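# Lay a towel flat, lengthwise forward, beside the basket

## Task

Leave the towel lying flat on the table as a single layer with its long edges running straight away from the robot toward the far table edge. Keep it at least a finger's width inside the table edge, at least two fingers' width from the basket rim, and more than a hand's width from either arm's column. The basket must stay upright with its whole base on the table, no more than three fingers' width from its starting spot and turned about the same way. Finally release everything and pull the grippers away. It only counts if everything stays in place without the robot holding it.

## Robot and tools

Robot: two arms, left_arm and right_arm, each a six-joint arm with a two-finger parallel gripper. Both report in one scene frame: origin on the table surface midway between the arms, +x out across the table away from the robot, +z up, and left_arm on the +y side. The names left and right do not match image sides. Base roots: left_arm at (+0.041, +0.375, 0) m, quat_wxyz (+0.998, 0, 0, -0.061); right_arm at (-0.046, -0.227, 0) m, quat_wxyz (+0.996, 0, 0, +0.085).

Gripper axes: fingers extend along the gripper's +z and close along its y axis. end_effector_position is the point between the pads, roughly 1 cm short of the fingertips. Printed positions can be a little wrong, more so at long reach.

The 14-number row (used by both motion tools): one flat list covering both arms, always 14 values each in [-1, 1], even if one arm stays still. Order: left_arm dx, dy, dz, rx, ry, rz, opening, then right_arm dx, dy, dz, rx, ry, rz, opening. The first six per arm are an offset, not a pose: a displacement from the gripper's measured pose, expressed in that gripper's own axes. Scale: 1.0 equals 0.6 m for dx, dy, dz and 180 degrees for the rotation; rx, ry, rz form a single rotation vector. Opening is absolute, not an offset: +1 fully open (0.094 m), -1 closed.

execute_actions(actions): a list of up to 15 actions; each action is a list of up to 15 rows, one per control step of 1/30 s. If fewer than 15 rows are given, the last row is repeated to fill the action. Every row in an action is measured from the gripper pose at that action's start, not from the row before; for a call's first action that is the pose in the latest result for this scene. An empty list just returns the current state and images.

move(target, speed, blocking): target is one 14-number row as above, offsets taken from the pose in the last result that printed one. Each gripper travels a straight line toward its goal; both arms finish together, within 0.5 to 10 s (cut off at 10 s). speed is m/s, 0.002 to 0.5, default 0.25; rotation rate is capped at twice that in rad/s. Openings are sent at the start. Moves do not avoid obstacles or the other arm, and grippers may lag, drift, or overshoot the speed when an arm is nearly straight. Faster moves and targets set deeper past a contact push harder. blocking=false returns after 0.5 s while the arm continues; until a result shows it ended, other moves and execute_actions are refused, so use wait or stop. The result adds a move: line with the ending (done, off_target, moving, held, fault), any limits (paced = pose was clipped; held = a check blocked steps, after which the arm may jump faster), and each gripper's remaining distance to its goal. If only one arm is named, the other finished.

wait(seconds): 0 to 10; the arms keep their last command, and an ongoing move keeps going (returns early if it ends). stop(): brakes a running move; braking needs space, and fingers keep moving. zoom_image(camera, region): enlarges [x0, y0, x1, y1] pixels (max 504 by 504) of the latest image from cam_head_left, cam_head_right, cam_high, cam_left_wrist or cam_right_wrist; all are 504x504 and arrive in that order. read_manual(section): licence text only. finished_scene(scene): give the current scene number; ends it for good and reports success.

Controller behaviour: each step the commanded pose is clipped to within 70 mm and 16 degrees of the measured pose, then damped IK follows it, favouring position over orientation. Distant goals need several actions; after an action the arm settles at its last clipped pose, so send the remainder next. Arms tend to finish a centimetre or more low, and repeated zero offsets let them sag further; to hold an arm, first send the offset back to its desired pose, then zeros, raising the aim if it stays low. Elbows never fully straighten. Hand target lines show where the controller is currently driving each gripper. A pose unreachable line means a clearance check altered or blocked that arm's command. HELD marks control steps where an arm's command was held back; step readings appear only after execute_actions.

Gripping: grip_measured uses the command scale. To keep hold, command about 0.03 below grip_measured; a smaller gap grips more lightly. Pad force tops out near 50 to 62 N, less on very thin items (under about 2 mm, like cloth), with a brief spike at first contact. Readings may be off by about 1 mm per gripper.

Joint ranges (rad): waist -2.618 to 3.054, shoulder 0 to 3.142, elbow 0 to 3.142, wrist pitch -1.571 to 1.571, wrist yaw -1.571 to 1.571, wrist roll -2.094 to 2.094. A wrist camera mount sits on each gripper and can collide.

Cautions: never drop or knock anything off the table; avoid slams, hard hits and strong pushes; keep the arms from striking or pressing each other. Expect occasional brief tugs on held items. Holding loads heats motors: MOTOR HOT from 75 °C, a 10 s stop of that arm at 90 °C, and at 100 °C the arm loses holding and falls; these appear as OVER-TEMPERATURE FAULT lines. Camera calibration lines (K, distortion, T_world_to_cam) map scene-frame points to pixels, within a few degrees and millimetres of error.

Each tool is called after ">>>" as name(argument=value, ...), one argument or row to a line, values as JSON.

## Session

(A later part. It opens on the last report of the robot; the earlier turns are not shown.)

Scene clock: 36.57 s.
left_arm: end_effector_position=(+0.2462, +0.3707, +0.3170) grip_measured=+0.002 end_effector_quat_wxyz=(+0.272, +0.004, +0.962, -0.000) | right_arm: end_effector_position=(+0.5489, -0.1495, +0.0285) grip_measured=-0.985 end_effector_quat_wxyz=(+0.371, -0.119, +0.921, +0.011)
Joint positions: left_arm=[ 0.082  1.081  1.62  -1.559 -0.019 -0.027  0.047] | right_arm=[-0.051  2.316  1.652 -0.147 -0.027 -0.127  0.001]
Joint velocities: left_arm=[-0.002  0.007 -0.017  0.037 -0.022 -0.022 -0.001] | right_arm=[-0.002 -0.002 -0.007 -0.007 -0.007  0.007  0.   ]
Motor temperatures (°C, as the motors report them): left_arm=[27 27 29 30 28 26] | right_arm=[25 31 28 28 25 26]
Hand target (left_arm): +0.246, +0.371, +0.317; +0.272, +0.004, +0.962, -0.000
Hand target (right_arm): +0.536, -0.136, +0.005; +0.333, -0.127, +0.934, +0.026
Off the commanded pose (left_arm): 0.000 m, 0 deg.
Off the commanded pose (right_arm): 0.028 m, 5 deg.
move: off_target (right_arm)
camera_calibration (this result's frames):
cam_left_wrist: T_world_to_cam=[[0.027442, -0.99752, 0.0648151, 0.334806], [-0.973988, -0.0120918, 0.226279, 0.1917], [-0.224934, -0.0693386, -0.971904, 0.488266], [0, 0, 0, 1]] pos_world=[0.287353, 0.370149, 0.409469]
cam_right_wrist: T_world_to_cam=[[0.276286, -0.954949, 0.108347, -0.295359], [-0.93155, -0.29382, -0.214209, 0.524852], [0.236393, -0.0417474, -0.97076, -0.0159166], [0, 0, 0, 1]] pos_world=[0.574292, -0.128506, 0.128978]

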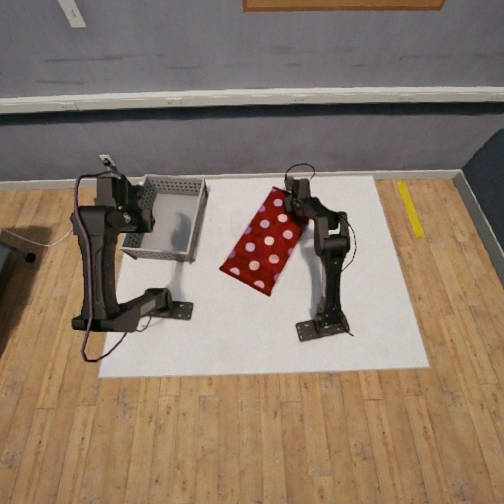

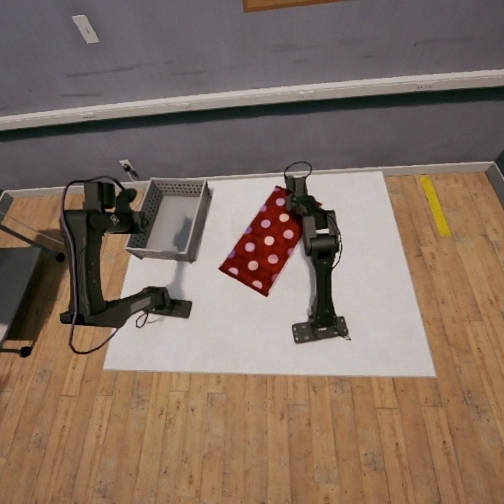

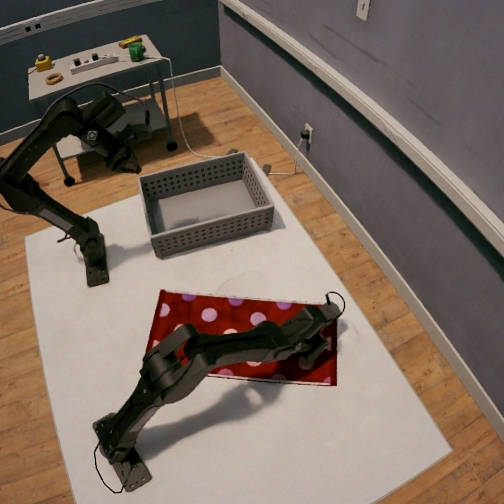

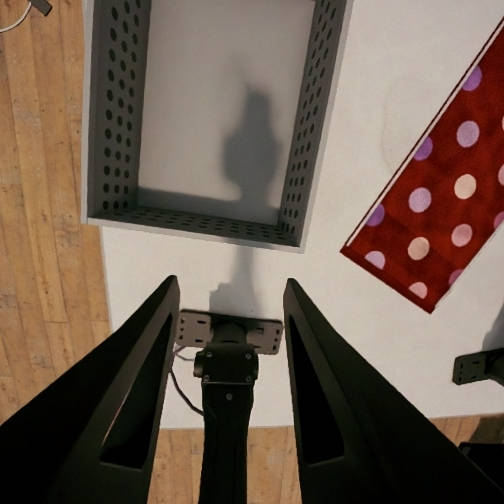

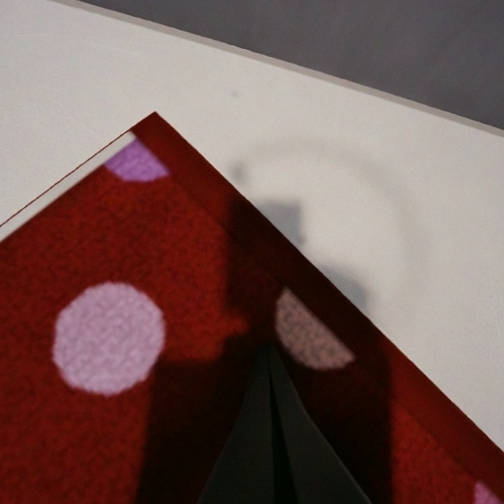

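>>> move(
  target=[0,0,0,0,0,0,0,-0.073,0.3,0.075,-0.038,0,-0.04,-1],
  speed=0.08,
)

Scene clock: 39.43 s.
left_arm: end_effector_position=(+0.2462, +0.3707, +0.3170) grip_measured=+0.002 end_effector_quat_wxyz=(+0.272, +0.004, +0.962, -0.000) | right_arm: end_effector_position=(+0.5828, +0.0291, +0.0315) grip_measured=-0.985 end_effector_quat_wxyz=(+0.394, -0.186, +0.899, +0.038)
Joint positions: left_arm=[ 0.082  1.081  1.62  -1.559 -0.019 -0.027  0.047] | right_arm=[ 0.234  2.634  2.216 -0.341  0.076 -0.035  0.001]
Joint velocities: left_arm=[-0.002 -0.012  0.007 -0.007 -0.022 -0.007 -0.002] | right_arm=[-0.007  0.002  0.012 -0.081  0.022  0.037  0.   ]
Motor temperatures (°C, as the motors report them): left_arm=[27 27 29 30 28 26] | right_arm=[25 31 29 28 25 26]
Hand target (left_arm): +0.246, +0.371, +0.317; +0.272, +0.004, +0.962, -0.000
Hand target (right_arm): +0.569, +0.040, +0.012; +0.363, -0.197, +0.910, +0.047
Off the commanded pose (left_arm): 0.000 m, 0 deg.
Off the commanded pose (right_arm): 0.025 m, 4 deg.
move: off_target (right_arm)
camera_calibration (this result's frames):
cam_left_wrist: T_world_to_cam=[[0.027442, -0.99752, 0.0648151, 0.334806], [-0.973988, -0.0120918, 0.226279, 0.1917], [-0.224934, -0.0693386, -0.971904, 0.488266], [0, 0, 0, 1]] pos_world=[0.287353, 0.370149, 0.409469]
cam_right_wrist: T_world_to_cam=[[0.408119, -0.904852, 0.121168, -0.213142], [-0.86486, -0.425709, -0.26606, 0.57618], [0.292327, 0.00379054, -0.956311, -0.04793], [0, 0, 0, 1]] pos_world=[0.599314, 0.0526046, 0.133288]

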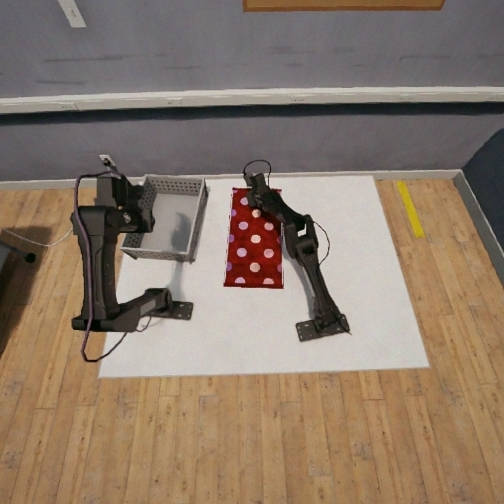

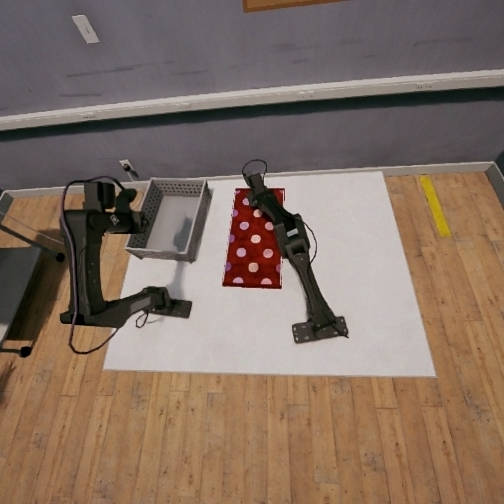

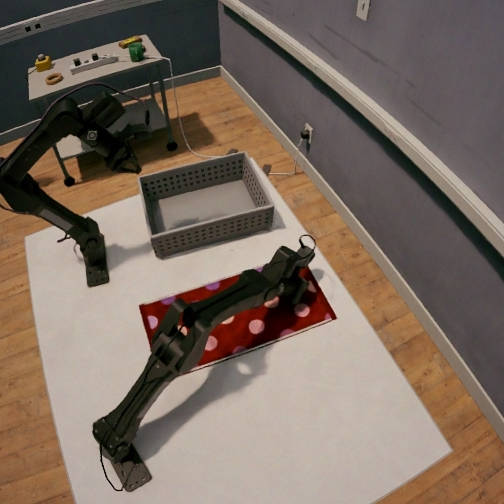

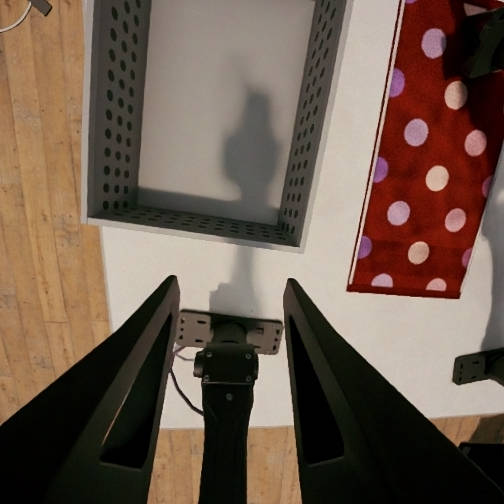

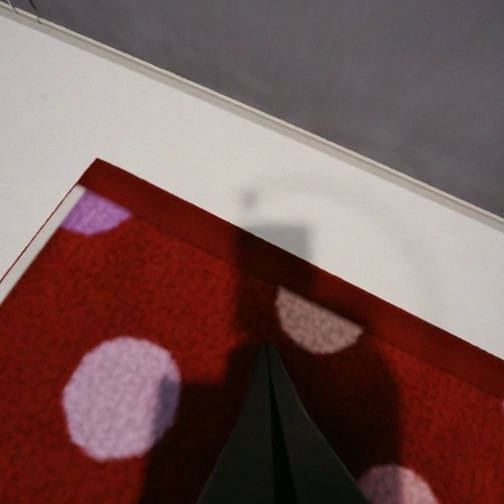

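About 4° remains.

>>> move(
  target=[0,0,0,0,0,0,0,0,0.06,0.015,0,0,0,-1],
  speed=0.05,
)

>>> move(
  target=[0,0,0,0,0,0,0,-0.07,0,-0.1,0,0,0,-1],
  speed=0.12,
)

>>> move(
  target=[0,0,0,0,0,0,0,0.2,-0.3,-0.45,0,0,0,-1],
)

Scene clock: 40.63 s.
left_arm: end_effector_position=(+0.2462, +0.3707, +0.3170) grip_measured=+0.002 end_effector_quat_wxyz=(+0.272, +0.004, +0.962, -0.000) | right_arm: end_effector_position=(+0.5837, +0.0525, +0.0325) grip_measured=-0.985 end_effector_quat_wxyz=(+0.409, -0.178, +0.894, +0.031)
Joint positions: left_arm=[ 0.082  1.081  1.62  -1.559 -0.019 -0.027  0.047] | right_arm=[ 0.28   2.677  2.281 -0.338  0.133 -0.002  0.001]
Joint velocities: left_arm=[ 0.007  0.007 -0.007 -0.007 -0.007 -0.081 -0.   ] | right_arm=[-0.002  0.007 -0.002 -0.022  0.022  0.066  0.   ]
Motor temperatures (°C, as the motors report them): left_arm=[27 27 29 30 28 26] | right_arm=[25 32 29 28 25 26]
Hand target (left_arm): +0.246, +0.371, +0.317; +0.272, +0.004, +0.962, -0.000
Hand target (right_arm): +0.576, +0.064, +0.022; +0.394, -0.186, +0.899, +0.039
Off the commanded pose (left_arm): 0.000 m, 0 deg.
Off the commanded pose (right_arm): 0.017 m, 2 deg.
move: off_target (right_arm)
camera_calibration (this result's frames):
cam_left_wrist: T_world_to_cam=[[0.027442, -0.99752, 0.0648151, 0.334806], [-0.973988, -0.0120918, 0.226279, 0.1917], [-0.224934, -0.0693386, -0.971904, 0.488266], [0, 0, 0, 1]] pos_world=[0.287353, 0.370149, 0.409469]
cam_right_wrist: T_world_to_cam=[[0.386663, -0.912258, 0.135195, -0.180007], [-0.863731, -0.409604, -0.293587, 0.58659], [0.323203, -0.00325246, -0.946324, -0.0654119], [0, 0, 0, 1]] pos_world=[0.5974, 0.0758439, 0.134651]

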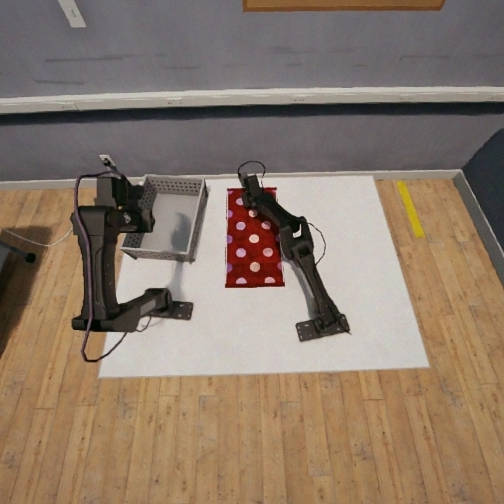

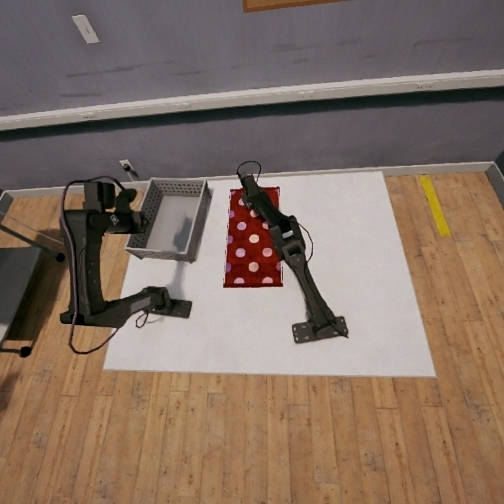

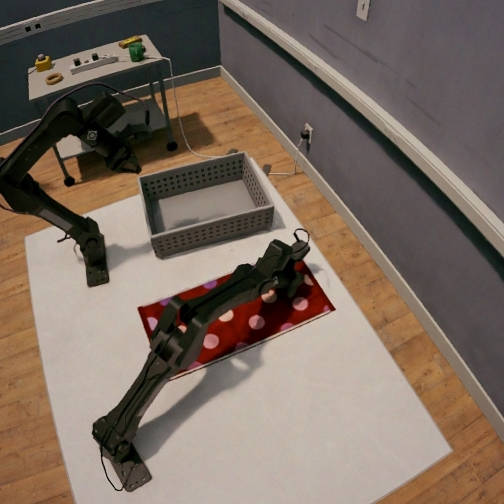

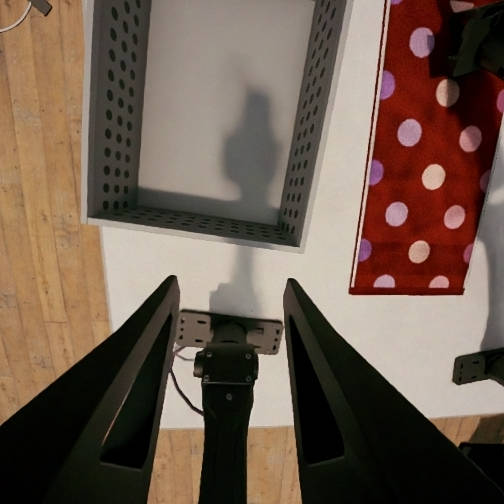

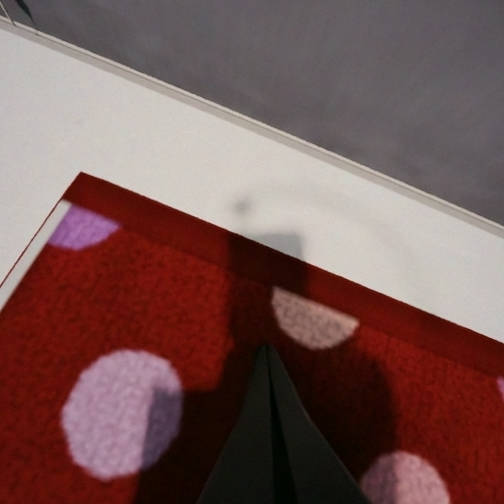

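Scene clock: 41.80 s.
left_arm: end_effector_position=(+0.2462, +0.3707, +0.3170) grip_measured=+0.002 end_effector_quat_wxyz=(+0.272, +0.004, +0.962, -0.000) | right_arm: end_effector_position=(+0.5662, +0.0434, +0.0827) grip_measured=-0.985 end_effector_quat_wxyz=(+0.392, -0.180, +0.902, +0.025)
Joint positions: left_arm=[ 0.082  1.081  1.62  -1.559 -0.019 -0.027  0.047] | right_arm=[ 0.28   2.557  2.281 -0.497  0.136  0.     0.001]
Joint velocities: left_arm=[-0.007 -0.027  0.002 -0.007 -0.022  0.022 -0.001] | right_arm=[-0.012 -0.007  0.002 -0.022 -0.022 -0.066  0.   ]
Motor temperatures (°C, as the motors report them): left_arm=[27 27 29 30 28 26] | right_arm=[25 32 29 28 25 26]
Hand target (left_arm): +0.246, +0.371, +0.317; +0.272, +0.004, +0.962, -0.000
Hand target (right_arm): +0.566, +0.054, +0.104; +0.409, -0.178, +0.894, +0.031
Off the commanded pose (left_arm): 0.000 m, 0 deg.
Off the commanded pose (right_arm): 0.023 m, 2 deg.
move: off_target (right_arm)
camera_calibration (this result's frames):
cam_left_wrist: T_world_to_cam=[[0.027442, -0.99752, 0.0648151, 0.334806], [-0.973988, -0.0120918, 0.226279, 0.1917], [-0.224934, -0.0693386, -0.971904, 0.488266], [0, 0, 0, 1]] pos_world=[0.287353, 0.370149, 0.409469]
cam_right_wrist: T_world_to_cam=[[0.388073, -0.911308, 0.137542, -0.189339], [-0.875053, -0.411177, -0.255375, 0.585775], [0.289279, -0.0212523, -0.957009, 0.00866379], [0, 0, 0, 1]] pos_world=[0.583555, 0.0684956, 0.183926]

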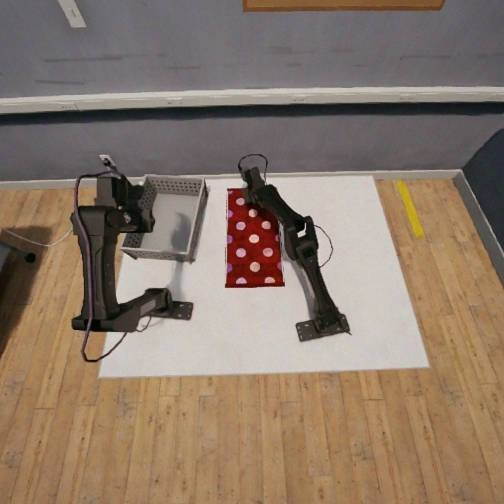

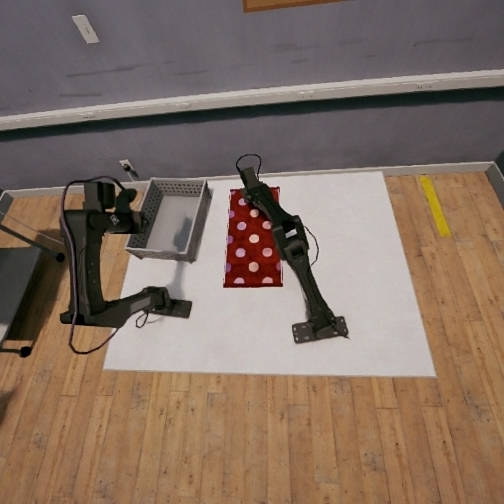

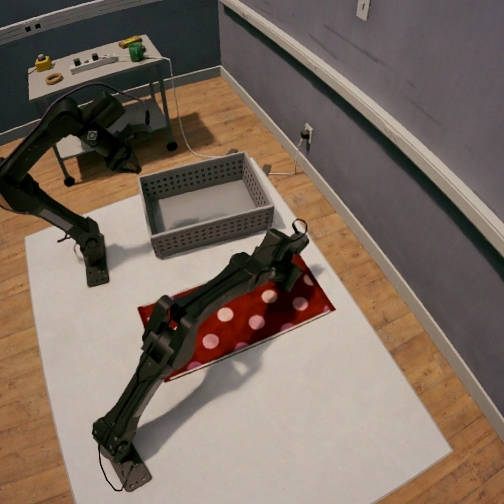

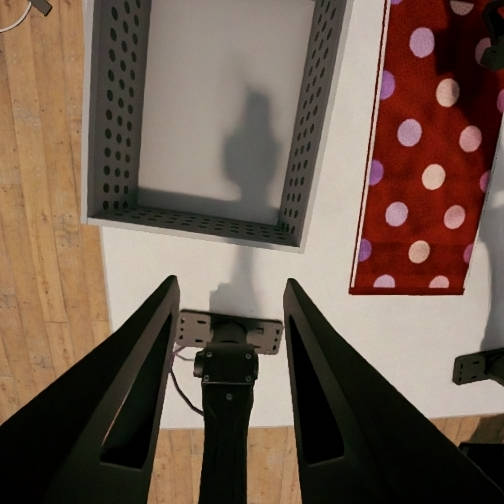

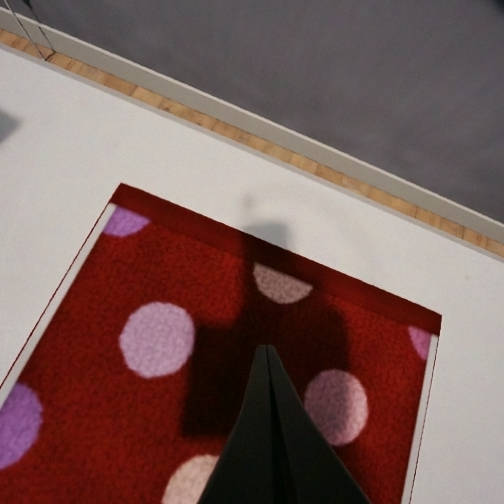

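Scene clock: 43.83 s.
left_arm: end_effector_position=(+0.2462, +0.3707, +0.3170) grip_measured=+0.002 end_effector_quat_wxyz=(+0.272, +0.004, +0.962, -0.000) | right_arm: end_effector_position=(+0.3691, -0.2107, +0.2107) grip_measured=-0.985 end_effector_quat_wxyz=(+0.395, -0.179, +0.901, +0.014)
Joint positions: left_arm=[ 0.082  1.081  1.62  -1.559 -0.019 -0.027  0.047] | right_arm=[-0.22   1.447  1.215 -0.547 -0.201 -0.356  0.001]
Joint velocities: left_arm=[-0.007 -0.007 -0.017 -0.007  0.007 -0.022  0.   ] | right_arm=[-0.007  0.022 -0.012 -0.022 -0.066 -0.037 -0.001]
Motor temperatures (°C, as the motors report them): left_arm=[27 27 29 30 28 26] | right_arm=[25 32 29 28 25 26]
Hand target (left_arm): +0.246, +0.371, +0.317; +0.272, +0.004, +0.962, -0.000
Hand target (right_arm): +0.365, -0.210, +0.210; +0.393, -0.182, +0.901, +0.019
Off the commanded pose (left_arm): 0.000 m, 0 deg.
Off the commanded pose (right_arm): 0.011 m, 1 deg.
move: off_target (right_arm)
camera_calibration (this result's frames):
cam_left_wrist: T_world_to_cam=[[0.027442, -0.99752, 0.0648151, 0.334806], [-0.973988, -0.0120918, 0.226279, 0.1917], [-0.224934, -0.0693386, -0.971904, 0.488266], [0, 0, 0, 1]] pos_world=[0.287353, 0.370149, 0.409469]
cam_right_wrist: T_world_to_cam=[[0.376746, -0.912514, 0.159315, -0.362696], [-0.876752, -0.406779, -0.256588, 0.343341], [0.298947, -0.0430112, -0.9533, 0.173808], [0, 0, 0, 1]] pos_world=[0.38571, -0.183825, 0.311572]

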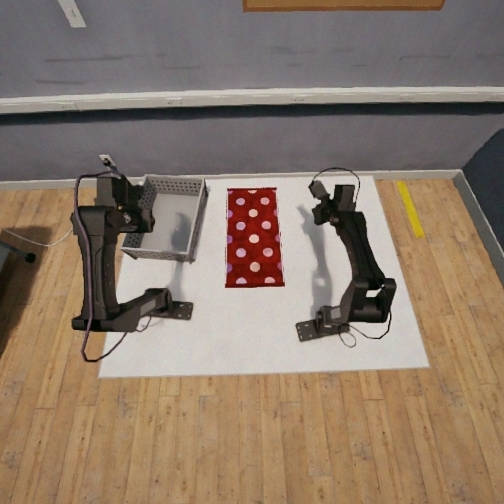

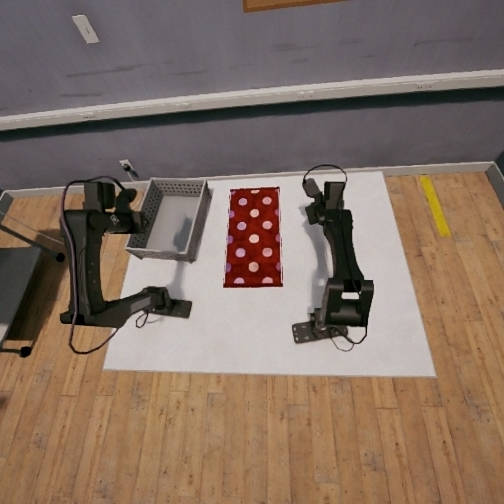

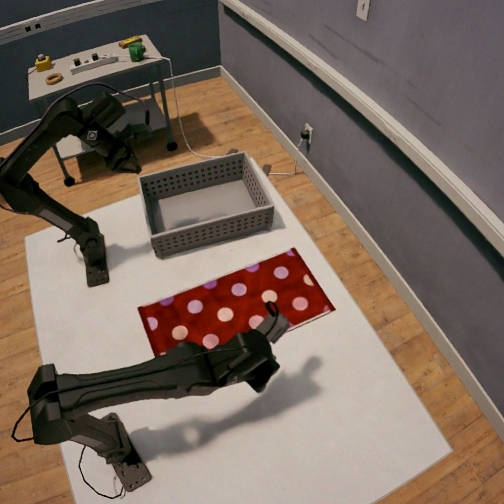

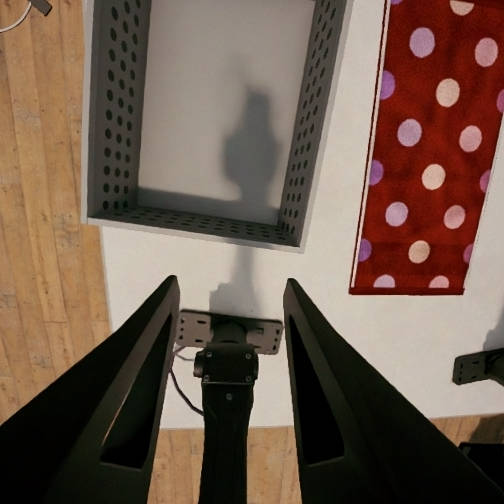

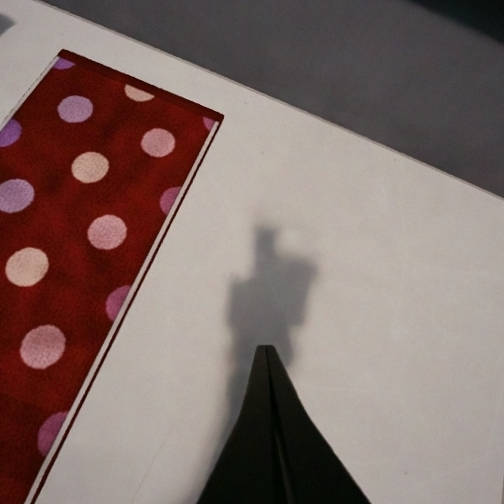

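>>> finished_scene(
  scene=1,
)

The scene is finished: the task was done.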